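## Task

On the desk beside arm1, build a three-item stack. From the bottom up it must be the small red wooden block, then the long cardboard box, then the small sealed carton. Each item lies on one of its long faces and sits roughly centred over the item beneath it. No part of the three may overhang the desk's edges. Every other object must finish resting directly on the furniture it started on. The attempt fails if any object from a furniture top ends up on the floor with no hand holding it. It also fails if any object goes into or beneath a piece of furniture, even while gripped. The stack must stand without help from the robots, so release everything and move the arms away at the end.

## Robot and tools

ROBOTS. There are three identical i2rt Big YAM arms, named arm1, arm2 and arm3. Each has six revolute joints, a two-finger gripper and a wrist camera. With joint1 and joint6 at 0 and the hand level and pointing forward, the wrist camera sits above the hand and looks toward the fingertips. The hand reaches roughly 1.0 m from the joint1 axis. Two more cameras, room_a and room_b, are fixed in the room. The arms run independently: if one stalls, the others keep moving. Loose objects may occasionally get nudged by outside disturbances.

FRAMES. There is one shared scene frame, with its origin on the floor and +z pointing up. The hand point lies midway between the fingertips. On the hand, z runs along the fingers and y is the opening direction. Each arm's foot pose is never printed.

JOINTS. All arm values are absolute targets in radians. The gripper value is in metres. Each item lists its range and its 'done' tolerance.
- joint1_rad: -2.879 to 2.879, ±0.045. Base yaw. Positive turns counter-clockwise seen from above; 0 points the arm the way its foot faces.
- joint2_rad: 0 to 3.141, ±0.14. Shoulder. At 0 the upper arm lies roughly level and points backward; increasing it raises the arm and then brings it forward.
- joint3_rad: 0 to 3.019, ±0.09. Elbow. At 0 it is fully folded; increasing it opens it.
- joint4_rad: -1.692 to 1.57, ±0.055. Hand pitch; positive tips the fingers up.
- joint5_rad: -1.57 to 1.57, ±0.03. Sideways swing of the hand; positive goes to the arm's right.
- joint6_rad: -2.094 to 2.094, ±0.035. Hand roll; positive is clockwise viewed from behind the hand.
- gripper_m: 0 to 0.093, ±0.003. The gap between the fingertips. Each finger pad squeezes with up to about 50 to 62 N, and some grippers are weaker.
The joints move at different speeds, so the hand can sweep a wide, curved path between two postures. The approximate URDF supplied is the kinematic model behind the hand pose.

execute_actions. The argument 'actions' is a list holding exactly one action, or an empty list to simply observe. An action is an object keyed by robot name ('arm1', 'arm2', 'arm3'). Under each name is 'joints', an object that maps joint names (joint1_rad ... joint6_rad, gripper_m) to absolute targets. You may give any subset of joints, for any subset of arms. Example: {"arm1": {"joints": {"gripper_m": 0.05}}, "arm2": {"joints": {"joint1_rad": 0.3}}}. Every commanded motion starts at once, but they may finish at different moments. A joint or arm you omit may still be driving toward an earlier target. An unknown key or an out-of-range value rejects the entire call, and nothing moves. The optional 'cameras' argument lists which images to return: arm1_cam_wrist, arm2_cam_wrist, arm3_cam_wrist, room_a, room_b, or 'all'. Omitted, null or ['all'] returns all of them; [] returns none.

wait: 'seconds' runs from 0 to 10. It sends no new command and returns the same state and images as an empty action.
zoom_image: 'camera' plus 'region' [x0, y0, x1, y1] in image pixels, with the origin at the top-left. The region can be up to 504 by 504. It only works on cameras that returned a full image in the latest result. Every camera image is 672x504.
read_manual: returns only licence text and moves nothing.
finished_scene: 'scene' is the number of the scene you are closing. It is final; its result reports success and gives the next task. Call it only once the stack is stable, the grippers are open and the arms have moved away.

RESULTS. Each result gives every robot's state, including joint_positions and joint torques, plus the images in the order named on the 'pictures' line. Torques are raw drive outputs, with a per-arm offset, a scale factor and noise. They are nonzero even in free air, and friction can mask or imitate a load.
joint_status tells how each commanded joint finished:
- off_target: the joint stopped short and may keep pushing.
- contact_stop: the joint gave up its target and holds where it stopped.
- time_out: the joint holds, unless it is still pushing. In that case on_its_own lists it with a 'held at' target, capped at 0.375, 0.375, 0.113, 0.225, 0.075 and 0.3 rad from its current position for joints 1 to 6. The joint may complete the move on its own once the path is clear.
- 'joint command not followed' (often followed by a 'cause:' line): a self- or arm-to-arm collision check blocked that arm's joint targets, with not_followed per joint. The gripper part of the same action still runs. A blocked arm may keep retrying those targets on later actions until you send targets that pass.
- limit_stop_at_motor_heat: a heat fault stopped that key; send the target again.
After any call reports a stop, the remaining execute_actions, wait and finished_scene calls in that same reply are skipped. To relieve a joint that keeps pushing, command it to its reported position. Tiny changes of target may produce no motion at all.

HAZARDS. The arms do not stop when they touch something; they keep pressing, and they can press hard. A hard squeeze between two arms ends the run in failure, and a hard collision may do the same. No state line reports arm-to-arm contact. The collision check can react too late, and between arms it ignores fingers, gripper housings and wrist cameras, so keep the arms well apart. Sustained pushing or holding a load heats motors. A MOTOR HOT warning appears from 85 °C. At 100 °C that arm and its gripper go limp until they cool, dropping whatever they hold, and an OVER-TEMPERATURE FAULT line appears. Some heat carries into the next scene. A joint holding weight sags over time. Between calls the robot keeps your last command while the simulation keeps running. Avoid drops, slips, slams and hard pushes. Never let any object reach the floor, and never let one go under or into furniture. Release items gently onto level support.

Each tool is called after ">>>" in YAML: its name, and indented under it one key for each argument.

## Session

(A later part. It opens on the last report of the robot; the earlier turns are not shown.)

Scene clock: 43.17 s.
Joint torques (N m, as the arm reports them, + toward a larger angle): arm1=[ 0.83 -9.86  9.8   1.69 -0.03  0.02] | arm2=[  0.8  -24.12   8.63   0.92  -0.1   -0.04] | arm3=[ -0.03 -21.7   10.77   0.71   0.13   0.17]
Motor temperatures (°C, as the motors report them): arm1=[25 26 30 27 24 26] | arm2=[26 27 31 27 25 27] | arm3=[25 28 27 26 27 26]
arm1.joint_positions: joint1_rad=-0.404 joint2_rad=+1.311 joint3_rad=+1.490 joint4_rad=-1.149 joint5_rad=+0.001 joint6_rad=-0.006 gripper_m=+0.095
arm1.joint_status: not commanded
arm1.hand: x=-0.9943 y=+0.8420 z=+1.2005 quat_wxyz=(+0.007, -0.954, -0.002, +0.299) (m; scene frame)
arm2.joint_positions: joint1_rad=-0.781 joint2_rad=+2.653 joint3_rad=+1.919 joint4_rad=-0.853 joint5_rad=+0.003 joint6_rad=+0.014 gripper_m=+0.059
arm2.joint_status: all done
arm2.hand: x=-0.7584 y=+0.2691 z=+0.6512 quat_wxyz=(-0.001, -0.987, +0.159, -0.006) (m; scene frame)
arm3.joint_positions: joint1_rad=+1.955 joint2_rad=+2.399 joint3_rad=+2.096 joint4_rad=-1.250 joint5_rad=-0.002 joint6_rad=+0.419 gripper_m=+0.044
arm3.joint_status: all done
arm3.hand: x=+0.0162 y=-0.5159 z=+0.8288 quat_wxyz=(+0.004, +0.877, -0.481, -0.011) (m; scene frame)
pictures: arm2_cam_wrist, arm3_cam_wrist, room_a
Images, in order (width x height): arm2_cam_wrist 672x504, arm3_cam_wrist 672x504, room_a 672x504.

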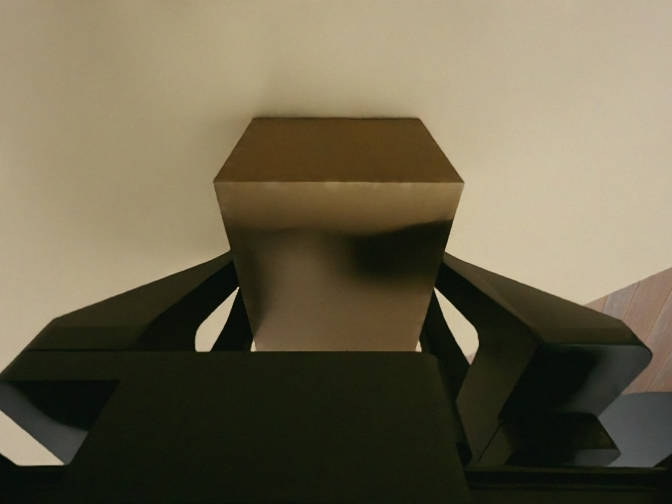

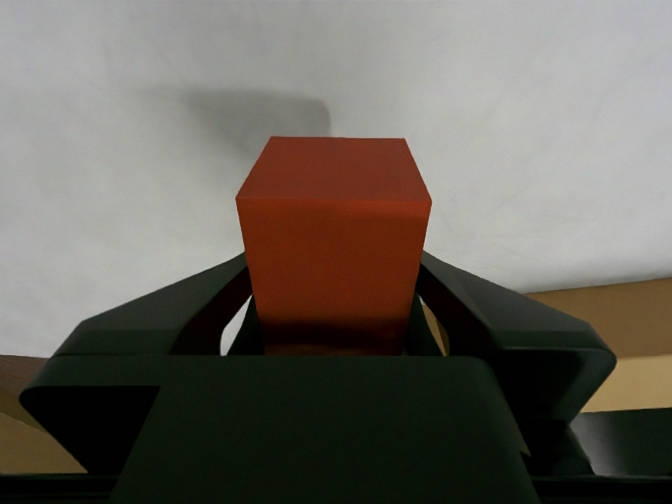

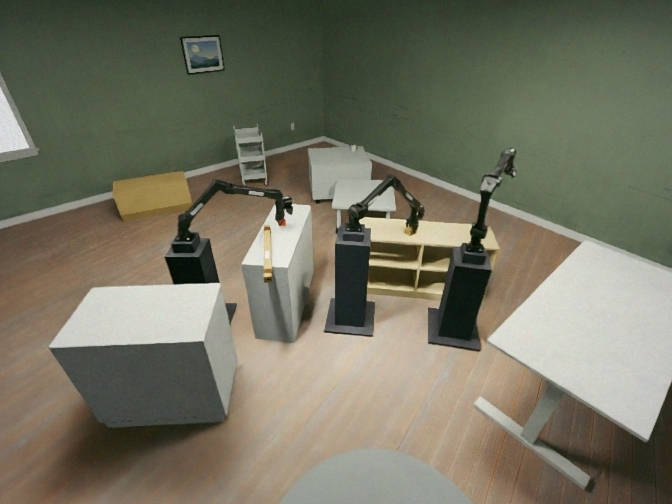

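Carton has landed.

>>> execute_actions:
  actions:
    - {"arm2":{"joints":{"gripper_m":0.093}},"arm3":{"joints":{"joint2_rad":2.44}}}
  cameras: ["arm3_cam_wrist"]

>>> execute_actions:
  actions:
    - {"arm2":{"joints":{"joint2_rad":2.0,"joint3_rad":1.65,"joint4_rad":-1.2}}}
  cameras: ["arm3_cam_wrist"]

Scene clock: 45.70 s.
Joint torques (N m, as the arm reports them, + toward a larger angle): arm1=[ 0.83 -9.84  9.81  1.69 -0.03  0.02] | arm2=[  0.54 -24.45   8.68   0.96  -0.08  -0.01] | arm3=[ -0.22 -21.04  10.52   0.67   0.12   0.2 ]
Motor temperatures (°C, as the motors report them): arm1=[25 26 30 27 24 26] | arm2=[26 28 31 27 25 27] | arm3=[25 28 27 26 27 26]
arm1.joint_positions: joint1_rad=-0.404 joint2_rad=+1.311 joint3_rad=+1.490 joint4_rad=-1.149 joint5_rad=+0.001 joint6_rad=-0.006 gripper_m=+0.095
arm1.joint_status: not commanded
arm1.hand: x=-0.9943 y=+0.8420 z=+1.2005 quat_wxyz=(+0.007, -0.954, -0.002, +0.299) (m; scene frame)
arm2.joint_positions: joint1_rad=-0.781 joint2_rad=+2.653 joint3_rad=+1.919 joint4_rad=-0.853 joint5_rad=+0.003 joint6_rad=+0.014 gripper_m=+0.093
arm2.joint_status: all done
arm2.hand: x=-0.7585 y=+0.2691 z=+0.6514 quat_wxyz=(-0.001, -0.987, +0.159, -0.006) (m; scene frame)
arm3.joint_positions: joint1_rad=+1.955 joint2_rad=+2.422 joint3_rad=+2.096 joint4_rad=-1.249 joint5_rad=-0.002 joint6_rad=+0.419 gripper_m=+0.044
arm3.joint_status: all done
arm3.hand: x=+0.0191 y=-0.5180 z=+0.8124 quat_wxyz=(+0.005, +0.877, -0.481, +0.001) (m; scene frame)
pictures: arm3_cam_wrist
Images, in order (width x height): arm3_cam_wrist 672x504.

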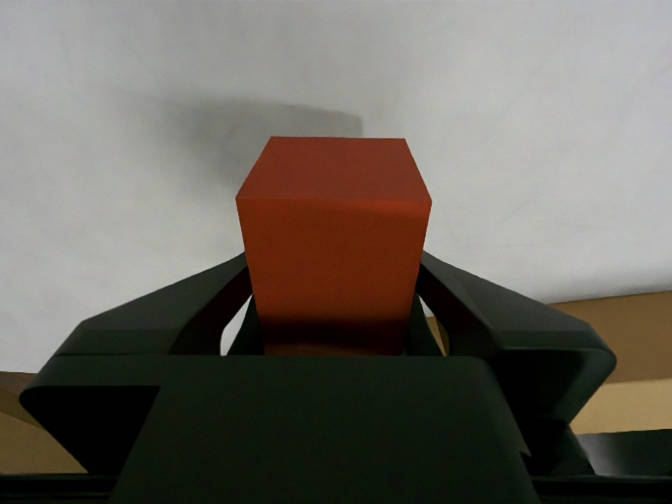

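Scene clock: 47.37 s.
Joint torques (N m, as the arm reports them, + toward a larger angle): arm1=[ 0.85 -9.85  9.81  1.68 -0.03  0.02] | arm2=[  0.39 -18.68   8.37  -0.15  -0.11  -0.01] | arm3=[ -0.15 -21.09  10.57   0.69   0.09   0.17]
Motor temperatures (°C, as the motors report them): arm1=[25 26 30 27 24 26] | arm2=[26 28 31 27 25 27] | arm3=[25 28 27 26 27 26]
arm1.joint_positions: joint1_rad=-0.404 joint2_rad=+1.311 joint3_rad=+1.490 joint4_rad=-1.149 joint5_rad=+0.001 joint6_rad=-0.006 gripper_m=+0.095
arm1.joint_status: not commanded
arm1.hand: x=-0.9943 y=+0.8420 z=+1.2005 quat_wxyz=(+0.007, -0.954, -0.002, +0.299) (m; scene frame)
arm2.joint_positions: joint1_rad=-0.781 joint2_rad=+1.997 joint3_rad=+1.654 joint4_rad=-1.186 joint5_rad=+0.003 joint6_rad=+0.014 gripper_m=+0.093
arm2.joint_status: all done
arm2.hand: x=-0.7025 y=+0.2526 z=+0.9778 quat_wxyz=(+0.003, -0.987, +0.159, +0.023) (m; scene frame)
arm3.joint_positions: joint1_rad=+1.955 joint2_rad=+2.422 joint3_rad=+2.096 joint4_rad=-1.249 joint5_rad=-0.002 joint6_rad=+0.419 gripper_m=+0.044
arm3.joint_status: not commanded
arm3.hand: x=+0.0191 y=-0.5180 z=+0.8124 quat_wxyz=(+0.005, +0.877, -0.481, +0.001) (m; scene frame)
pictures: arm3_cam_wrist
Images, in order (width x height): arm3_cam_wrist 672x504.

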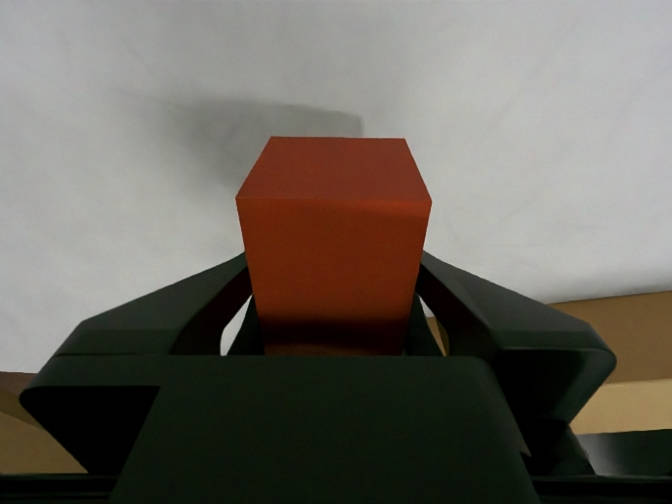

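>>> execute_actions:
  actions:
    - {"arm2":{"joints":{"joint1_rad":0.6}},"arm3":{"joints":{"joint2_rad":2.465}},"arm1":{"joints":{"joint1_rad":0.735,"joint6_rad":1.46,"joint2_rad":1.8,"joint3_rad":1.67,"joint4_rad":-0.98}}}
  cameras: ["arm3_cam_wrist"]

Scene clock: 51.80 s.
Joint torques (N m, as the arm reports them, + toward a larger angle): arm1=[  0.38 -15.67  10.25   1.05   0.15   0.02] | arm2=[  0.23 -18.85   8.28  -0.23   0.08  -0.01] | arm3=[  0.05 -21.39  10.28   0.48   0.14   0.18]
Motor temperatures (°C, as the motors report them): arm1=[25 27 31 27 24 26] | arm2=[26 28 31 27 25 27] | arm3=[25 28 28 26 27 26]
arm1.joint_positions: joint1_rad=+0.734 joint2_rad=+1.788 joint3_rad=+1.649 joint4_rad=-0.984 joint5_rad=-0.002 joint6_rad=+1.452 gripper_m=+0.095
arm1.joint_status: all done
arm1.hand: x=-0.7681 y=+0.2480 z=+1.0252 quat_wxyz=(-0.210, -0.964, +0.153, +0.064) (m; scene frame)
arm2.joint_positions: joint1_rad=+0.607 joint2_rad=+1.997 joint3_rad=+1.654 joint4_rad=-1.186 joint5_rad=-0.001 joint6_rad=+0.012 gripper_m=+0.093
arm2.joint_status: all done
arm2.hand: x=-0.4074 y=-0.4707 z=+0.9777 quat_wxyz=(-0.011, -0.860, -0.510, +0.020) (m; scene frame)
arm3.joint_positions: joint1_rad=+1.955 joint2_rad=+2.446 joint3_rad=+2.096 joint4_rad=-1.248 joint5_rad=-0.002 joint6_rad=+0.419 gripper_m=+0.044
arm3.joint_status: all done
arm3.hand: x=+0.0224 y=-0.5203 z=+0.7959 quat_wxyz=(+0.006, +0.877, -0.481, +0.012) (m; scene frame)
pictures: arm3_cam_wrist
Images, in order (width x height): arm3_cam_wrist 672x504.

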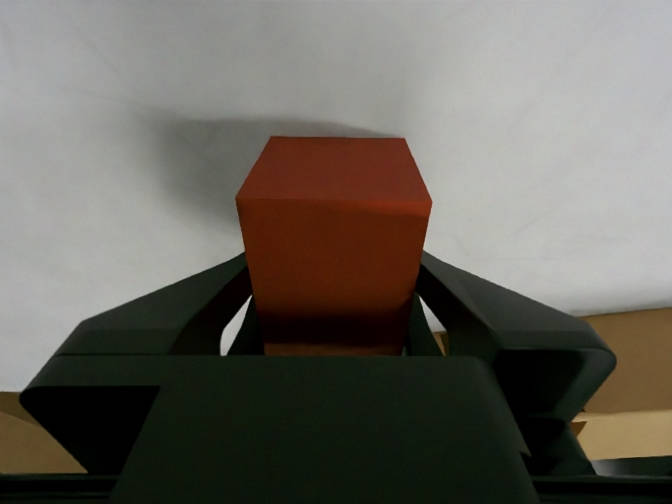

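>>> execute_actions:
  actions:
    - {"arm3":{"joints":{"gripper_m":0.093}},"arm1":{"joints":{"joint2_rad":2.24}}}
  cameras: ["arm1_cam_wrist"]

>>> execute_actions:
  actions:
    - {"arm3":{"joints":{"joint2_rad":0.7,"joint3_rad":1.7}}}
  cameras: []

>>> execute_actions:
  actions:
    - {"arm3":{"joints":{"joint1_rad":0,"joint3_rad":1.0}},"arm2":{"joints":{"joint1_rad":1.328,"joint2_rad":2.13,"joint3_rad":1.58,"joint4_rad":-1.005,"joint6_rad":-0.35}}}
  cameras: ["arm2_cam_wrist"]

Scene clock: 56.30 s.
Joint torques (N m, as the arm reports them, + toward a larger angle): arm1=[  0.49 -19.05   8.29   0.11   0.16   0.04] | arm2=[  0.01 -19.15   8.34  -0.26   0.1    0.  ] | arm3=[  0.03 -21.23  10.34   0.55   0.12   0.17]
Motor temperatures (°C, as the motors report them): arm1=[25 27 31 27 24 26] | arm2=[26 28 31 27 25 27] | arm3=[25 28 28 26 27 26]
arm1.joint_positions: joint1_rad=+0.734 joint2_rad=+2.232 joint3_rad=+1.649 joint4_rad=-0.984 joint5_rad=-0.002 joint6_rad=+1.452 gripper_m=+0.095
arm1.joint_status: all done
arm1.hand: x=-0.7586 y=+0.2750 z=+0.7457 quat_wxyz=(+0.002, -0.987, +0.159, +0.004) (m; scene frame)
arm2.joint_positions: joint1_rad=+0.607 joint2_rad=+1.997 joint3_rad=+1.654 joint4_rad=-1.186 joint5_rad=-0.001 joint6_rad=+0.012 gripper_m=+0.093
arm2.joint_status: not commanded
arm2.hand: x=-0.4074 y=-0.4707 z=+0.9777 quat_wxyz=(-0.011, -0.860, -0.510, +0.020) (m; scene frame)
arm3.joint_positions: joint1_rad=+1.955 joint2_rad=+2.446 joint3_rad=+2.096 joint4_rad=-1.248 joint5_rad=-0.002 joint6_rad=+0.419 gripper_m=+0.093
arm3.joint_status: all done
arm3.hand: x=+0.0224 y=-0.5203 z=+0.7959 quat_wxyz=(+0.006, +0.877, -0.481, +0.012) (m; scene frame)
pictures: arm1_cam_wrist
Images, in order (width x height): arm1_cam_wrist 672x504.

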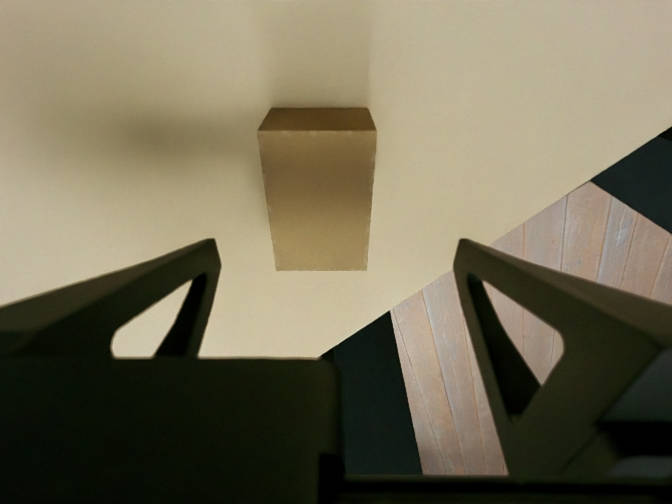

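Scene clock: 58.23 s.
Joint torques (N m, as the arm reports them, + toward a larger angle): arm1=[  0.49 -19.14   8.23   0.12   0.16   0.04] | arm2=[  0.11 -19.54   8.26  -0.23   0.09  -0.01] | arm3=[-0.26  3.28  5.09  2.04  0.08  0.12]
Motor temperatures (°C, as the motors report them): arm1=[25 27 31 27 24 26] | arm2=[26 28 31 27 25 27] | arm3=[25 28 28 26 27 26]
arm1.joint_positions: joint1_rad=+0.734 joint2_rad=+2.232 joint3_rad=+1.649 joint4_rad=-0.984 joint5_rad=-0.002 joint6_rad=+1.452 gripper_m=+0.095
arm1.joint_status: not commanded
arm1.hand: x=-0.7586 y=+0.2750 z=+0.7457 quat_wxyz=(+0.002, -0.987, +0.159, +0.004) (m; scene frame)
arm2.joint_positions: joint1_rad=+0.607 joint2_rad=+1.997 joint3_rad=+1.654 joint4_rad=-1.186 joint5_rad=-0.001 joint6_rad=+0.012 gripper_m=+0.093
arm2.joint_status: not commanded
arm2.hand: x=-0.4074 y=-0.4707 z=+0.9777 quat_wxyz=(-0.011, -0.860, -0.510, +0.020) (m; scene frame)
arm3.joint_positions: joint1_rad=+1.955 joint2_rad=+0.692 joint3_rad=+1.704 joint4_rad=-1.235 joint5_rad=-0.002 joint6_rad=+0.419 gripper_m=+0.093
arm3.joint_status: all done
arm3.hand: x=+0.4384 y=-0.7878 z=+1.5442 quat_wxyz=(-0.048, +0.683, -0.378, -0.623) (m; scene frame)
pictures: none
No camera images: the call's "cameras" was empty. Leave "cameras" out to get every camera's image.

Scene clock: 60.20 s.
Joint torques (N m, as the arm reports them, + toward a larger angle): arm1=[  0.5  -19.16   8.23   0.13   0.16   0.04] | arm2=[  0.43 -20.61   7.24   0.7   -0.01  -0.02] | arm3=[-0.34 -2.15  8.47  1.37  0.02  0.14]
Motor temperatures (°C, as the motors report them): arm1=[25 27 31 27 24 26] | arm2=[26 28 31 27 25 27] | arm3=[25 28 28 26 27 26]
arm1.joint_positions: joint1_rad=+0.734 joint2_rad=+2.232 joint3_rad=+1.649 joint4_rad=-0.984 joint5_rad=-0.002 joint6_rad=+1.452 gripper_m=+0.095
arm1.joint_status: not commanded
arm1.hand: x=-0.7586 y=+0.2750 z=+0.7457 quat_wxyz=(+0.002, -0.987, +0.159, +0.004) (m; scene frame)
arm2.joint_positions: joint1_rad=+1.320 joint2_rad=+2.141 joint3_rad=+1.586 joint4_rad=-1.013 joint5_rad=+0.000 joint6_rad=-0.335 gripper_m=+0.093
arm2.joint_status: all done
arm2.hand: x=+0.0140 y=-0.5256 z=+0.8682 quat_wxyz=(+0.000, -0.484, -0.875, +0.003) (m; scene frame)
arm3.joint_positions: joint1_rad=+0.010 joint2_rad=+0.711 joint3_rad=+0.998 joint4_rad=-1.236 joint5_rad=+0.001 joint6_rad=+0.420 gripper_m=+0.093
arm3.joint_status: all done
arm3.hand: x=+0.8521 y=-0.7436 z=+1.1843 quat_wxyz=(-0.262, +0.091, -0.949, -0.148) (m; scene frame)
pictures: arm2_cam_wrist
Images, in order (width x height): arm2_cam_wrist 672x504.

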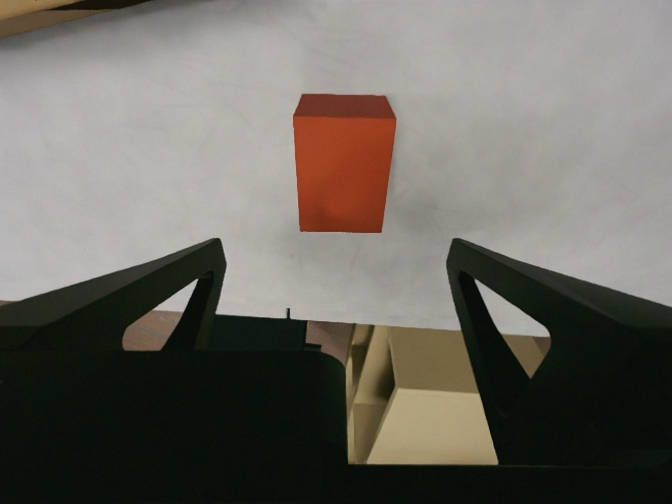

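>>> execute_actions:
  actions:
    - {"arm1":{"joints":{"joint1_rad":0.765,"joint2_rad":2.41,"joint3_rad":1.725,"joint4_rad":-0.86}},"arm2":{"joints":{"joint2_rad":2.265,"joint3_rad":1.625,"joint4_rad":-0.89}}}
  cameras: ["arm1_cam_wrist","arm2_cam_wrist"]

Scene clock: 63.87 s.
Joint torques (N m, as the arm reports them, + toward a larger angle): arm1=[  0.4  -21.29   7.94   0.39   0.15   0.04] | arm2=[  0.83 -21.5    9.41   0.94  -0.01  -0.02] | arm3=[-0.31 -2.08  8.49  1.26  0.04  0.15]
Motor temperatures (°C, as the motors report them): arm1=[25 27 30 27 24 26] | arm2=[26 28 31 27 25 27] | arm3=[25 28 27 26 27 26]
arm1.joint_positions: joint1_rad=+0.766 joint2_rad=+2.418 joint3_rad=+1.699 joint4_rad=-0.870 joint5_rad=-0.002 joint6_rad=+1.453 gripper_m=+0.095
arm1.joint_status: all done
arm1.hand: x=-0.7431 y=+0.2623 z=+0.6470 quat_wxyz=(+0.013, -0.990, +0.143, +0.001) (m; scene frame)
arm2.joint_positions: joint1_rad=+1.320 joint2_rad=+2.274 joint3_rad=+1.595 joint4_rad=-0.904 joint5_rad=+0.000 joint6_rad=-0.335 gripper_m=+0.093
arm2.joint_status: all done
arm2.hand: x=+0.0146 y=-0.5297 z=+0.7923 quat_wxyz=(+0.006, -0.484, -0.875, -0.003) (m; scene frame)
arm3.joint_positions: joint1_rad=+0.010 joint2_rad=+0.711 joint3_rad=+0.998 joint4_rad=-1.236 joint5_rad=+0.001 joint6_rad=+0.420 gripper_m=+0.093
arm3.joint_status: not commanded
arm3.hand: x=+0.8521 y=-0.7436 z=+1.1843 quat_wxyz=(-0.262, +0.091, -0.949, -0.148) (m; scene frame)
pictures: arm1_cam_wrist, arm2_cam_wrist
Images, in order (width x height): arm1_cam_wrist 672x504, arm2_cam_wrist 672x504.

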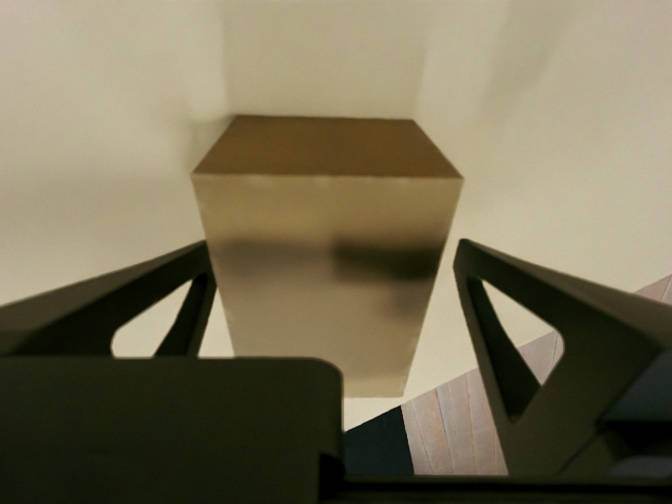

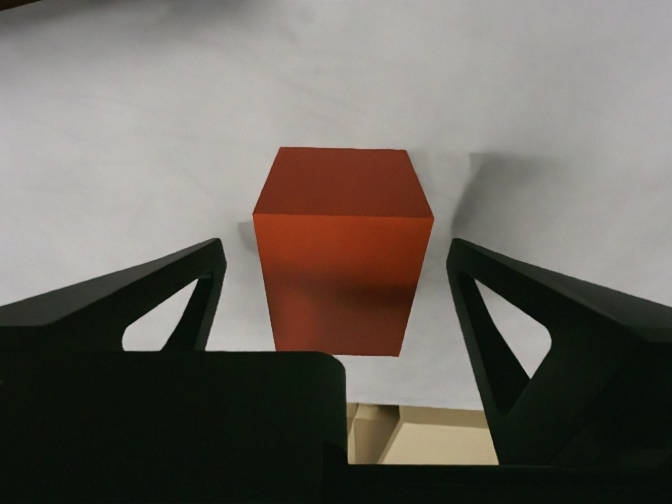

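>>> execute_actions:
  actions:
    - {"arm1":{"joints":{"gripper_m":0.04}},"arm2":{"joints":{"gripper_m":0.03}}}
  cameras: []

>>> execute_actions:
  actions:
    - {"arm1":{"joints":{"joint2_rad":2.1,"joint3_rad":1.85,"joint4_rad":-1.15}},"arm2":{"joints":{"joint2_rad":2.1}}}
  cameras: []

>>> execute_actions:
  actions:
    - {"arm1":{"joints":{"joint1_rad":-2.7,"joint6_rad":-0.5}},"arm2":{"joints":{"joint1_rad":-0.78,"joint6_rad":0,"joint3_rad":1.94}}}
  cameras: []

>>> execute_actions:
  actions:
    - {"arm1":{"joints":{"joint2_rad":2.22}},"arm2":{"joints":{"joint2_rad":2.61,"joint4_rad":-0.84}}}
  cameras: ["arm1_cam_wrist","arm2_cam_wrist","room_a"]

Scene clock: 68.97 s.
Joint torques (N m, as the arm reports them, + toward a larger angle): arm1=[  0.37 -21.23   7.88   0.34   0.12   0.03] | arm2=[  1.31 -21.33   9.67   0.92  -0.03  -0.01] | arm3=[-0.38 -2.03  8.54  1.35  0.03  0.15]
Motor temperatures (°C, as the motors report them): arm1=[25 28 30 27 24 26] | arm2=[26 28 31 27 25 27] | arm3=[25 27 27 26 27 26]
arm1.joint_positions: joint1_rad=+0.766 joint2_rad=+2.418 joint3_rad=+1.699 joint4_rad=-0.869 joint5_rad=-0.001 joint6_rad=+1.454 gripper_m=+0.059
arm1.joint_status: gripper_m off_target (ended at +0.059, target +0.040)
arm1.hand: x=-0.7433 y=+0.2621 z=+0.6470 quat_wxyz=(+0.012, -0.990, +0.144, +0.001) (m; scene frame)
arm2.joint_positions: joint1_rad=+1.320 joint2_rad=+2.274 joint3_rad=+1.595 joint4_rad=-0.904 joint5_rad=+0.000 joint6_rad=-0.336 gripper_m=+0.044
arm2.joint_status: gripper_m off_target (ended at +0.044, target +0.030)
arm2.hand: x=+0.0145 y=-0.5298 z=+0.7923 quat_wxyz=(+0.006, -0.484, -0.875, -0.002) (m; scene frame)
arm3.joint_positions: joint1_rad=+0.010 joint2_rad=+0.711 joint3_rad=+0.998 joint4_rad=-1.236 joint5_rad=+0.001 joint6_rad=+0.420 gripper_m=+0.093
arm3.joint_status: not commanded
arm3.hand: x=+0.8521 y=-0.7436 z=+1.1843 quat_wxyz=(-0.262, +0.091, -0.949, -0.148) (m; scene frame)
pictures: none
No camera images: the call's "cameras" was empty. Leave "cameras" out to get every camera's image.

Scene clock: 70.57 s.
Joint torques (N m, as the arm reports them, + toward a larger angle): arm1=[  0.38 -21.52   9.12  -0.18   0.12   0.01] | arm2=[  0.56 -19.37  10.85   1.32   0.01  -0.03] | arm3=[-0.3  -2.    8.41  1.24  0.02  0.14]
Motor temperatures (°C, as the motors report them): arm1=[25 28 30 27 24 26] | arm2=[26 28 31 27 25 27] | arm3=[25 27 27 26 27 26]
arm1.joint_positions: joint1_rad=+0.766 joint2_rad=+2.115 joint3_rad=+1.835 joint4_rad=-1.141 joint5_rad=-0.001 joint6_rad=+1.454 gripper_m=+0.059
arm1.joint_status: all done
arm1.hand: x=-0.7597 y=+0.2176 z=+0.8845 quat_wxyz=(-0.068, -0.987, +0.143, +0.023) (m; scene frame)
arm2.joint_positions: joint1_rad=+1.320 joint2_rad=+2.092 joint3_rad=+1.595 joint4_rad=-0.904 joint5_rad=+0.000 joint6_rad=-0.336 gripper_m=+0.044
arm2.joint_status: all done
arm2.hand: x=+0.0226 y=-0.5625 z=+0.9030 quat_wxyz=(-0.055, -0.482, -0.872, +0.065) (m; scene frame)
arm3.joint_positions: joint1_rad=+0.010 joint2_rad=+0.711 joint3_rad=+0.998 joint4_rad=-1.236 joint5_rad=+0.001 joint6_rad=+0.420 gripper_m=+0.093
arm3.joint_status: not commanded
arm3.hand: x=+0.8521 y=-0.7436 z=+1.1843 quat_wxyz=(-0.262, +0.091, -0.949, -0.148) (m; scene frame)
pictures: none
No camera images: the call's "cameras" was empty. Leave "cameras" out to get every camera's image.

Scene clock: 73.63 s.
Joint torques (N m, as the arm reports them, + toward a larger angle): arm1=[  0.79 -21.38   9.22  -0.09  -0.15  -0.13] | arm2=[ -0.07 -22.81  11.97   1.28  -0.05   0.21] | arm3=[-0.52 -2.06  8.46  1.25  0.02  0.15]
Motor temperatures (°C, as the motors report them): arm1=[25 28 30 27 24 26] | arm2=[26 28 32 27 25 27] | arm3=[25 27 27 26 27 26]
arm1.joint_positions: joint1_rad=-2.699 joint2_rad=+2.115 joint3_rad=+1.835 joint4_rad=-1.141 joint5_rad=+0.003 joint6_rad=-0.492 gripper_m=+0.059
arm1.joint_status: all done
arm1.hand: x=-0.0382 y=+1.3489 z=+0.8908 quat_wxyz=(+0.075, -0.617, +0.784, +0.018) (m; scene frame)
arm2.joint_positions: joint1_rad=-0.777 joint2_rad=+2.109 joint3_rad=+1.914 joint4_rad=-0.890 joint5_rad=+0.002 joint6_rad=-0.013 gripper_m=+0.044
arm2.joint_status: all done
arm2.hand: x=-0.8494 y=+0.2962 z=+1.0350 quat_wxyz=(+0.038, -0.960, +0.140, +0.240) (m; scene frame)
arm3.joint_positions: joint1_rad=+0.010 joint2_rad=+0.711 joint3_rad=+0.998 joint4_rad=-1.236 joint5_rad=+0.001 joint6_rad=+0.420 gripper_m=+0.093
arm3.joint_status: not commanded
arm3.hand: x=+0.8521 y=-0.7436 z=+1.1843 quat_wxyz=(-0.262, +0.091, -0.949, -0.148) (m; scene frame)
pictures: none
No camera images: the call's "cameras" was empty. Leave "cameras" out to get every camera's image.

Scene clock: 75.20 s.
Joint torques (N m, as the arm reports them, + toward a larger angle): arm1=[  0.79 -22.42   8.64  -0.35  -0.15  -0.14] | arm2=[  0.12 -23.52   8.75   0.73  -0.08   0.16] | arm3=[-0.31 -1.7   8.44  1.4   0.05  0.15]
Motor temperatures (°C, as the motors report them): arm1=[25 28 30 27 24 26] | arm2=[26 28 32 27 25 27] | arm3=[25 27 27 26 27 26]
arm1.joint_positions: joint1_rad=-2.699 joint2_rad=+2.239 joint3_rad=+1.835 joint4_rad=-1.141 joint5_rad=+0.003 joint6_rad=-0.492 gripper_m=+0.059
arm1.joint_status: all done
arm1.hand: x=-0.0470 y=+1.3405 z=+0.8099 quat_wxyz=(+0.014, -0.619, +0.786, +0.007) (m; scene frame)
arm2.joint_positions: joint1_rad=-0.777 joint2_rad=+2.612 joint3_rad=+1.921 joint4_rad=-0.846 joint5_rad=+0.003 joint6_rad=-0.012 gripper_m=+0.044
arm2.joint_status: all done
arm2.hand: x=-0.7765 y=+0.2723 z=+0.6790 quat_wxyz=(+0.003, -0.989, +0.144, +0.019) (m; scene frame)
arm3.joint_positions: joint1_rad=+0.010 joint2_rad=+0.711 joint3_rad=+0.998 joint4_rad=-1.236 joint5_rad=+0.001 joint6_rad=+0.420 gripper_m=+0.093
arm3.joint_status: not commanded
arm3.hand: x=+0.8521 y=-0.7436 z=+1.1843 quat_wxyz=(-0.262, +0.091, -0.949, -0.148) (m; scene frame)
pictures: arm1_cam_wrist, arm2_cam_wrist, room_a
Images, in order (width x height): arm1_cam_wrist 672x504, arm2_cam_wrist 672x504, room_a 672x504.

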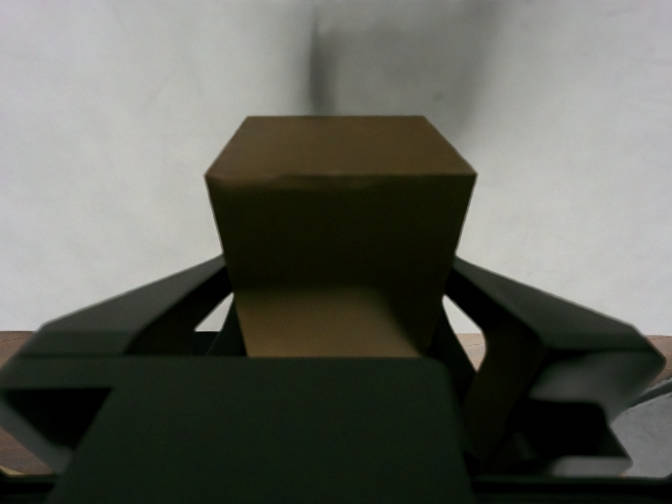

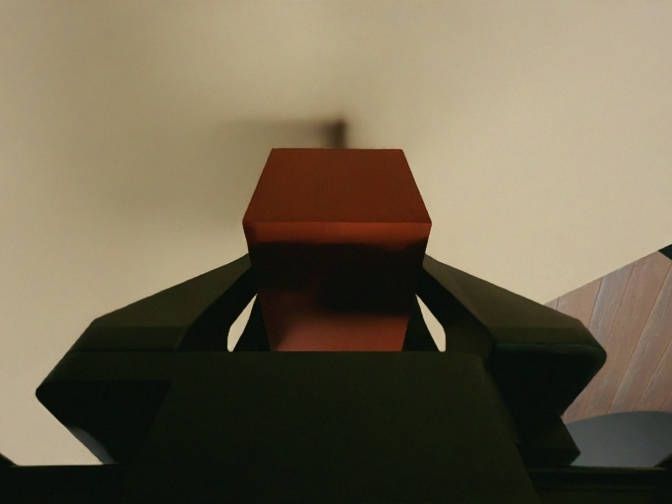

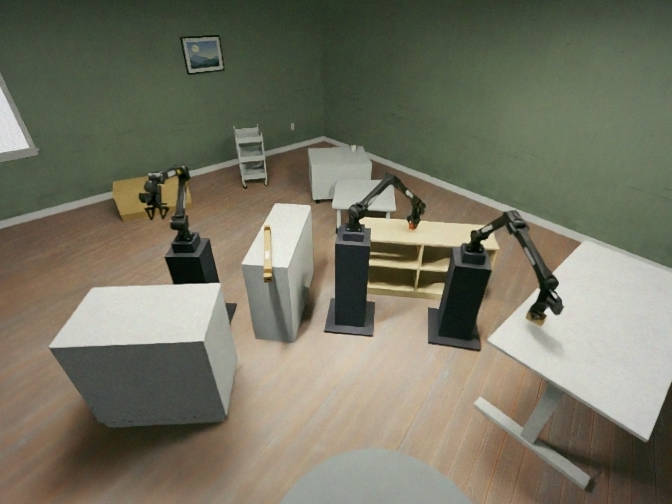

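>>> execute_actions:
  actions:
    - {"arm1":{"joints":{"joint2_rad":2.31,"joint4_rad":-1.08}},"arm2":{"joints":{"joint2_rad":2.665}}}
  cameras: ["arm1_cam_wrist","arm2_cam_wrist"]

Scene clock: 77.47 s.
Joint torques (N m, as the arm reports them, + toward a larger angle): arm1=[  0.83 -21.92   8.33   0.57  -0.14  -0.13] | arm2=[  0.39 -22.7    8.22   0.51  -0.09   0.17] | arm3=[-0.33 -2.18  8.43  1.34  0.03  0.15]
Motor temperatures (°C, as the motors report them): arm1=[25 29 30 27 24 26] | arm2=[26 29 32 27 25 27] | arm3=[25 27 27 26 27 26]
arm1.joint_positions: joint1_rad=-2.699 joint2_rad=+2.316 joint3_rad=+1.835 joint4_rad=-1.091 joint5_rad=+0.002 joint6_rad=-0.492 gripper_m=+0.059
arm1.joint_status: all done
arm1.hand: x=-0.0478 y=+1.3407 z=+0.7598 quat_wxyz=(+0.000, -0.619, +0.785, +0.005) (m; scene frame)
arm2.joint_positions: joint1_rad=-0.777 joint2_rad=+2.663 joint3_rad=+1.921 joint4_rad=-0.846 joint5_rad=+0.003 joint6_rad=-0.012 gripper_m=+0.044
arm2.joint_status: all done
arm2.hand: x=-0.7585 y=+0.2666 z=+0.6457 quat_wxyz=(-0.001, -0.990, +0.144, -0.006) (m; scene frame)
arm3.joint_positions: joint1_rad=+0.010 joint2_rad=+0.711 joint3_rad=+0.998 joint4_rad=-1.236 joint5_rad=+0.001 joint6_rad=+0.420 gripper_m=+0.093
arm3.joint_status: not commanded
arm3.hand: x=+0.8521 y=-0.7436 z=+1.1843 quat_wxyz=(-0.262, +0.091, -0.949, -0.148) (m; scene frame)
pictures: arm1_cam_wrist, arm2_cam_wrist
Images, in order (width x height): arm1_cam_wrist 672x504, arm2_cam_wrist 672x504.

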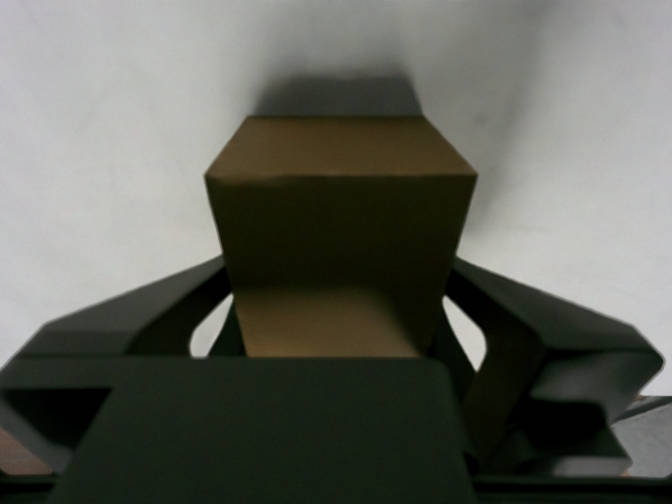

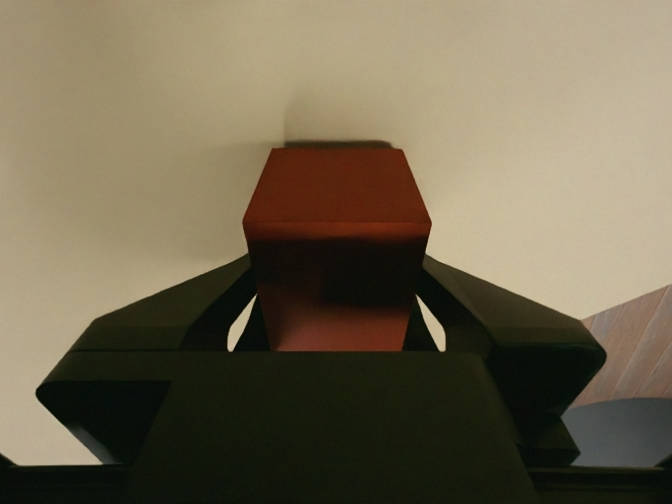

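>>> execute_actions:
  actions:
    - {"arm1":{"joints":{"gripper_m":0.093}},"arm2":{"joints":{"gripper_m":0.093}}}
  cameras: ["arm1_cam_wrist"]

>>> execute_actions:
  actions:
    - {"arm1":{"joints":{"joint2_rad":2.1}},"arm2":{"joints":{"joint2_rad":2.15,"joint4_rad":-1.1}}}
  cameras: []

>>> execute_actions:
  actions:
    - {"arm1":{"joints":{"joint1_rad":0.76,"joint6_rad":1.46,"joint3_rad":1.715,"joint4_rad":-0.97}},"arm2":{"joints":{"joint1_rad":1.9,"joint6_rad":1.63,"joint3_rad":1.71}}}
  cameras: ["arm2_cam_wrist"]

>>> execute_actions:
  actions:
    - {"arm1":{"joints":{"joint2_rad":2.3}},"arm2":{"joints":{"joint2_rad":2.21}}}
  cameras: ["arm1_cam_wrist","arm2_cam_wrist","room_b"]

Scene clock: 84.53 s.
Joint torques (N m, as the arm reports them, + toward a larger angle): arm1=[  0.78 -21.68   8.33   0.56  -0.13  -0.13] | arm2=[ -0.44 -23.13   8.28   0.71  -0.07   0.2 ] | arm3=[-0.49 -1.95  8.32  1.39  0.03  0.13]
Motor temperatures (°C, as the motors report them): arm1=[25 29 30 27 24 26] | arm2=[26 29 32 27 25 27] | arm3=[25 27 27 26 27 26]
arm1.joint_positions: joint1_rad=-2.699 joint2_rad=+2.316 joint3_rad=+1.835 joint4_rad=-1.091 joint5_rad=+0.002 joint6_rad=-0.493 gripper_m=+0.093
arm1.joint_status: all done
arm1.hand: x=-0.0478 y=+1.3407 z=+0.7598 quat_wxyz=(+0.000, -0.619, +0.785, +0.005) (m; scene frame)
arm2.joint_positions: joint1_rad=-0.777 joint2_rad=+2.663 joint3_rad=+1.921 joint4_rad=-0.846 joint5_rad=+0.003 joint6_rad=-0.012 gripper_m=+0.093
arm2.joint_status: all done
arm2.hand: x=-0.7585 y=+0.2666 z=+0.6457 quat_wxyz=(-0.001, -0.990, +0.144, -0.006) (m; scene frame)
arm3.joint_positions: joint1_rad=+0.010 joint2_rad=+0.711 joint3_rad=+0.998 joint4_rad=-1.236 joint5_rad=+0.001 joint6_rad=+0.420 gripper_m=+0.093
arm3.joint_status: not commanded
arm3.hand: x=+0.8521 y=-0.7436 z=+1.1843 quat_wxyz=(-0.262, +0.091, -0.949, -0.148) (m; scene frame)
pictures: arm1_cam_wrist
Images, in order (width x height): arm1_cam_wrist 672x504.

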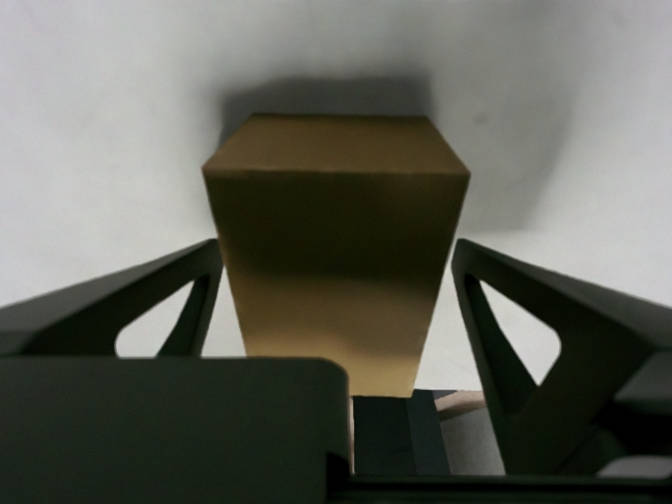

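Scene clock: 86.23 s.
Joint torques (N m, as the arm reports them, + toward a larger angle): arm1=[  0.75 -20.09   9.41   1.03  -0.13  -0.12] | arm2=[  0.5  -22.66   9.7    0.31  -0.07   0.2 ] | arm3=[-0.11 -1.87  8.48  1.32  0.02  0.15]
Motor temperatures (°C, as the motors report them): arm1=[25 29 30 27 24 26] | arm2=[26 29 32 27 25 27] | arm3=[25 27 27 26 27 26]
arm1.joint_positions: joint1_rad=-2.699 joint2_rad=+2.098 joint3_rad=+1.835 joint4_rad=-1.091 joint5_rad=+0.002 joint6_rad=-0.493 gripper_m=+0.093
arm1.joint_status: all done
arm1.hand: x=-0.0295 y=+1.3586 z=+0.9043 quat_wxyz=(+0.107, -0.615, +0.781, +0.024) (m; scene frame)
arm2.joint_positions: joint1_rad=-0.777 joint2_rad=+2.157 joint3_rad=+1.936 joint4_rad=-1.088 joint5_rad=+0.003 joint6_rad=-0.012 gripper_m=+0.093
arm2.joint_status: all done
arm2.hand: x=-0.8119 y=+0.2844 z=+0.9924 quat_wxyz=(+0.021, -0.981, +0.143, +0.131) (m; scene frame)
arm3.joint_positions: joint1_rad=+0.010 joint2_rad=+0.711 joint3_rad=+0.998 joint4_rad=-1.236 joint5_rad=+0.001 joint6_rad=+0.420 gripper_m=+0.093
arm3.joint_status: not commanded
arm3.hand: x=+0.8521 y=-0.7436 z=+1.1843 quat_wxyz=(-0.262, +0.091, -0.949, -0.148) (m; scene frame)
pictures: none
No camera images: the call's "cameras" was empty. Leave "cameras" out to get every camera's image.

Scene clock: 89.27 s.
Joint torques (N m, as the arm reports them, + toward a larger angle): arm1=[  0.11 -19.97   7.09   0.42   0.13   0.02] | arm2=[  0.4  -21.36   7.24  -0.21   0.15   0.21] | arm3=[-0.42 -1.68  8.45  1.35  0.03  0.15]
Motor temperatures (°C, as the motors report them): arm1=[25 29 30 27 24 26] | arm2=[26 29 31 27 25 27] | arm3=[25 27 27 26 27 26]
arm1.joint_positions: joint1_rad=+0.761 joint2_rad=+2.102 joint3_rad=+1.725 joint4_rad=-0.970 joint5_rad=-0.001 joint6_rad=+1.452 gripper_m=+0.093
arm1.joint_status: all done
arm1.hand: x=-0.7641 y=+0.2172 z=+0.8562 quat_wxyz=(-0.104, -0.984, +0.144, +0.033) (m; scene frame)
arm2.joint_positions: joint1_rad=+1.901 joint2_rad=+2.156 joint3_rad=+1.721 joint4_rad=-1.088 joint5_rad=-0.001 joint6_rad=+1.615 gripper_m=+0.093
arm2.joint_status: all done
arm2.hand: x=+0.3444 y=-0.3796 z=+0.9028 quat_wxyz=(-0.022, -0.928, -0.371, -0.008) (m; scene frame)
arm3.joint_positions: joint1_rad=+0.010 joint2_rad=+0.711 joint3_rad=+0.998 joint4_rad=-1.236 joint5_rad=+0.001 joint6_rad=+0.420 gripper_m=+0.093
arm3.joint_status: not commanded
arm3.hand: x=+0.8521 y=-0.7436 z=+1.1843 quat_wxyz=(-0.262, +0.091, -0.949, -0.148) (m; scene frame)
pictures: arm2_cam_wrist
Images, in order (width x height): arm2_cam_wrist 672x504.

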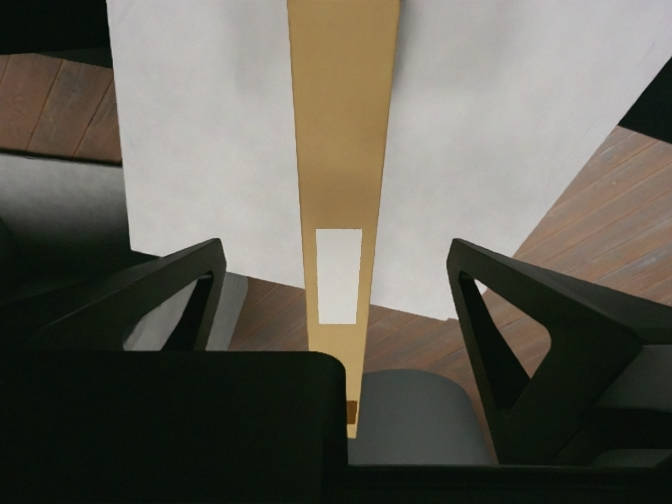

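Scene clock: 90.60 s.
Joint torques (N m, as the arm reports them, + toward a larger angle): arm1=[  0.38 -20.62   7.16  -0.05   0.13   0.04] | arm2=[  0.31 -20.33   6.93  -0.31   0.15   0.24] | arm3=[-0.36 -1.58  8.49  1.31  0.02  0.17]
Motor temperatures (°C, as the motors report them): arm1=[25 29 30 27 24 26] | arm2=[26 29 31 27 25 27] | arm3=[25 27 27 26 27 26]
arm1.joint_positions: joint1_rad=+0.761 joint2_rad=+2.303 joint3_rad=+1.708 joint4_rad=-0.970 joint5_rad=-0.001 joint6_rad=+1.453 gripper_m=+0.093
arm1.joint_status: all done
arm1.hand: x=-0.7496 y=+0.2542 z=+0.7206 quat_wxyz=(+0.001, -0.989, +0.146, +0.004) (m; scene frame)
arm2.joint_positions: joint1_rad=+1.901 joint2_rad=+2.201 joint3_rad=+1.721 joint4_rad=-1.088 joint5_rad=-0.001 joint6_rad=+1.615 gripper_m=+0.093
arm2.joint_status: all done
arm2.hand: x=+0.3396 y=-0.3752 z=+0.8747 quat_wxyz=(-0.001, -0.929, -0.371, +0.002) (m; scene frame)
arm3.joint_positions: joint1_rad=+0.010 joint2_rad=+0.711 joint3_rad=+0.998 joint4_rad=-1.236 joint5_rad=+0.001 joint6_rad=+0.420 gripper_m=+0.093
arm3.joint_status: not commanded
arm3.hand: x=+0.8521 y=-0.7436 z=+1.1843 quat_wxyz=(-0.262, +0.091, -0.949, -0.148) (m; scene frame)
pictures: arm1_cam_wrist, arm2_cam_wrist, room_b
Images, in order (width x height): arm1_cam_wrist 672x504, arm2_cam_wrist 672x504, room_b 672x504.

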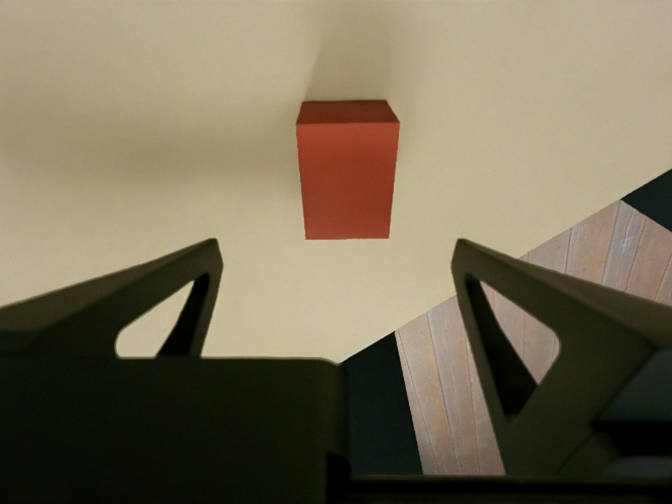

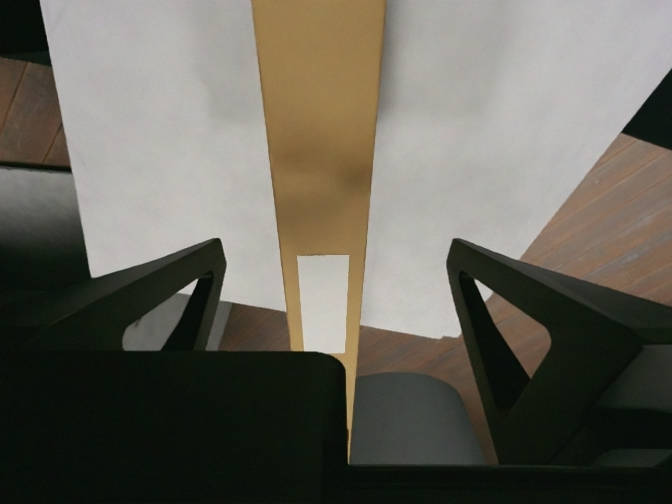

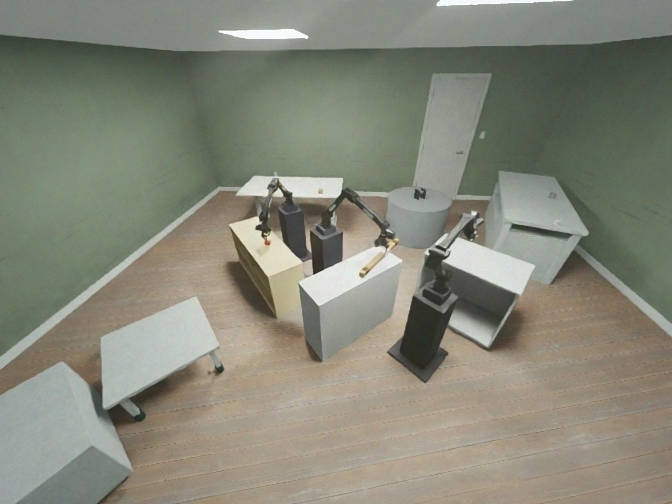

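>>> execute_actions:
  actions:
    - {"arm1":{"joints":{"joint2_rad":2.41,"joint4_rad":-0.85}},"arm2":{"joints":{"joint2_rad":2.305,"joint4_rad":-0.965}}}
  cameras: ["arm1_cam_wrist","arm2_cam_wrist"]

>>> execute_actions:
  actions:
    - {"arm1":{"joints":{"gripper_m":0.03}},"arm2":{"joints":{"gripper_m":0.03}}}
  cameras: []

>>> execute_actions:
  actions:
    - {"arm1":{"joints":{"joint2_rad":2.1,"joint4_rad":-1.04}},"arm2":{"joints":{"joint2_rad":2.1,"joint4_rad":-1.15}}}
  cameras: ["room_a"]

Scene clock: 94.13 s.
Joint torques (N m, as the arm reports them, + toward a larger angle): arm1=[  0.41 -21.65   6.58   0.51   0.13   0.04] | arm2=[  0.29 -21.7    7.04   0.89   0.14   0.24] | arm3=[-0.38 -1.75  8.37  1.17  0.02  0.13]
Motor temperatures (°C, as the motors report them): arm1=[25 29 30 27 24 26] | arm2=[26 29 31 27 25 27] | arm3=[25 27 27 26 27 26]
arm1.joint_positions: joint1_rad=+0.761 joint2_rad=+2.419 joint3_rad=+1.708 joint4_rad=-0.862 joint5_rad=-0.001 joint6_rad=+1.453 gripper_m=+0.093
arm1.joint_status: all done
arm1.hand: x=-0.7486 y=+0.2583 z=+0.6485 quat_wxyz=(+0.005, -0.989, +0.146, +0.003) (m; scene frame)
arm2.joint_positions: joint1_rad=+1.901 joint2_rad=+2.310 joint3_rad=+1.712 joint4_rad=-0.979 joint5_rad=-0.001 joint6_rad=+1.616 gripper_m=+0.093
arm2.joint_status: all done
arm2.hand: x=+0.3405 y=-0.3765 z=+0.8043 quat_wxyz=(+0.003, -0.929, -0.371, +0.004) (m; scene frame)
arm3.joint_positions: joint1_rad=+0.010 joint2_rad=+0.711 joint3_rad=+0.998 joint4_rad=-1.236 joint5_rad=+0.001 joint6_rad=+0.420 gripper_m=+0.093
arm3.joint_status: not commanded
arm3.hand: x=+0.8521 y=-0.7436 z=+1.1843 quat_wxyz=(-0.262, +0.091, -0.949, -0.148) (m; scene frame)
pictures: arm1_cam_wrist, arm2_cam_wrist
Images, in order (width x height): arm1_cam_wrist 672x504, arm2_cam_wrist 672x504.

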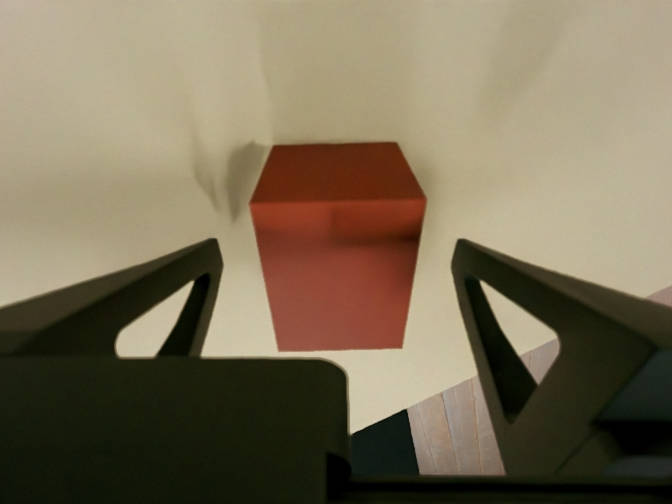

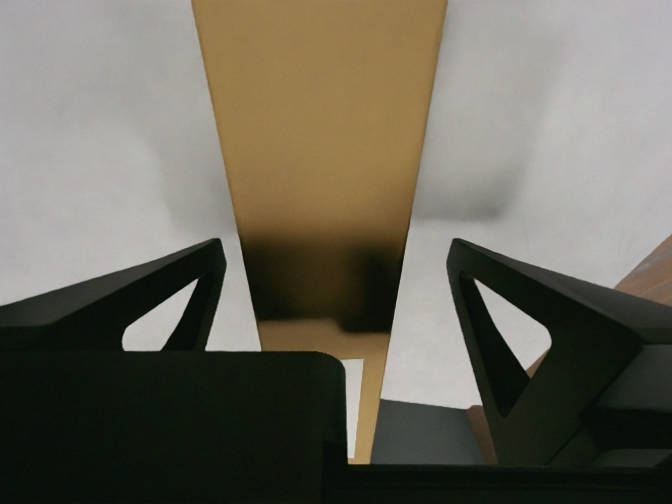

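Scene clock: 94.77 s.
Joint torques (N m, as the arm reports them, + toward a larger angle): arm1=[  0.38 -21.45   6.56   0.49   0.13   0.04] | arm2=[  0.18 -21.62   7.24   0.91   0.14   0.23] | arm3=[-0.51 -1.69  8.44  1.3   0.03  0.16]
Motor temperatures (°C, as the motors report them): arm1=[25 29 30 27 24 26] | arm2=[26 29 31 27 25 27] | arm3=[25 27 27 26 27 26]
arm1.joint_positions: joint1_rad=+0.761 joint2_rad=+2.419 joint3_rad=+1.708 joint4_rad=-0.862 joint5_rad=-0.001 joint6_rad=+1.453 gripper_m=+0.045
arm1.joint_status: gripper_m off_target (ended at +0.045, target +0.030)
arm1.hand: x=-0.7486 y=+0.2582 z=+0.6485 quat_wxyz=(+0.005, -0.989, +0.146, +0.003) (m; scene frame)
arm2.joint_positions: joint1_rad=+1.901 joint2_rad=+2.310 joint3_rad=+1.712 joint4_rad=-0.978 joint5_rad=-0.001 joint6_rad=+1.617 gripper_m=+0.049
arm2.joint_status: gripper_m off_target (ended at +0.049, target +0.030)
arm2.hand: x=+0.3408 y=-0.3768 z=+0.8043 quat_wxyz=(+0.003, -0.929, -0.370, +0.003) (m; scene frame)
arm3.joint_positions: joint1_rad=+0.010 joint2_rad=+0.711 joint3_rad=+0.998 joint4_rad=-1.236 joint5_rad=+0.001 joint6_rad=+0.420 gripper_m=+0.093
arm3.joint_status: not commanded
arm3.hand: x=+0.8521 y=-0.7436 z=+1.1843 quat_wxyz=(-0.262, +0.091, -0.949, -0.148) (m; scene frame)
pictures: none
No camera images: the call's "cameras" was empty. Leave "cameras" out to get every camera's image.

Scene clock: 96.27 s.
Joint torques (N m, as the arm reports them, + toward a larger angle): arm1=[  0.4  -20.41   8.15  -0.18   0.13   0.02] | arm2=[  0.02 -19.68   8.68  -0.28   0.14   0.24] | arm3=[-0.22 -2.09  8.42  1.35  0.03  0.13]
Motor temperatures (°C, as the motors report them): arm1=[25 29 30 27 24 26] | arm2=[26 29 31 27 25 27] | arm3=[25 27 27 26 27 26]
arm1.joint_positions: joint1_rad=+0.761 joint2_rad=+2.110 joint3_rad=+1.708 joint4_rad=-1.031 joint5_rad=-0.001 joint6_rad=+1.453 gripper_m=+0.045
arm1.joint_status: all done
arm1.hand: x=-0.7554 y=+0.2376 z=+0.8416 quat_wxyz=(-0.063, -0.987, +0.145, +0.022) (m; scene frame)
arm2.joint_positions: joint1_rad=+1.901 joint2_rad=+2.094 joint3_rad=+1.706 joint4_rad=-1.136 joint5_rad=-0.001 joint6_rad=+1.617 gripper_m=+0.049
arm2.joint_status: all done
arm2.hand: x=+0.3368 y=-0.3721 z=+0.9353 quat_wxyz=(-0.021, -0.929, -0.370, -0.008) (m; scene frame)
arm3.joint_positions: joint1_rad=+0.010 joint2_rad=+0.711 joint3_rad=+0.998 joint4_rad=-1.236 joint5_rad=+0.001 joint6_rad=+0.420 gripper_m=+0.093
arm3.joint_status: not commanded
arm3.hand: x=+0.8521 y=-0.7436 z=+1.1843 quat_wxyz=(-0.262, +0.091, -0.949, -0.148) (m; scene frame)
pictures: room_a
Images, in order (width x height): room_a 672x504.

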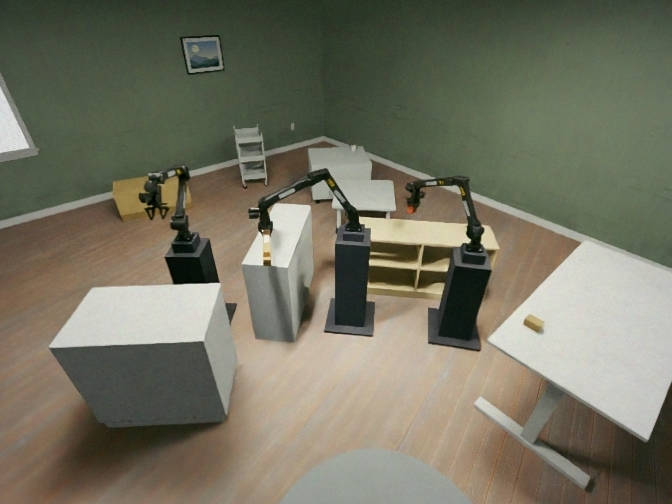

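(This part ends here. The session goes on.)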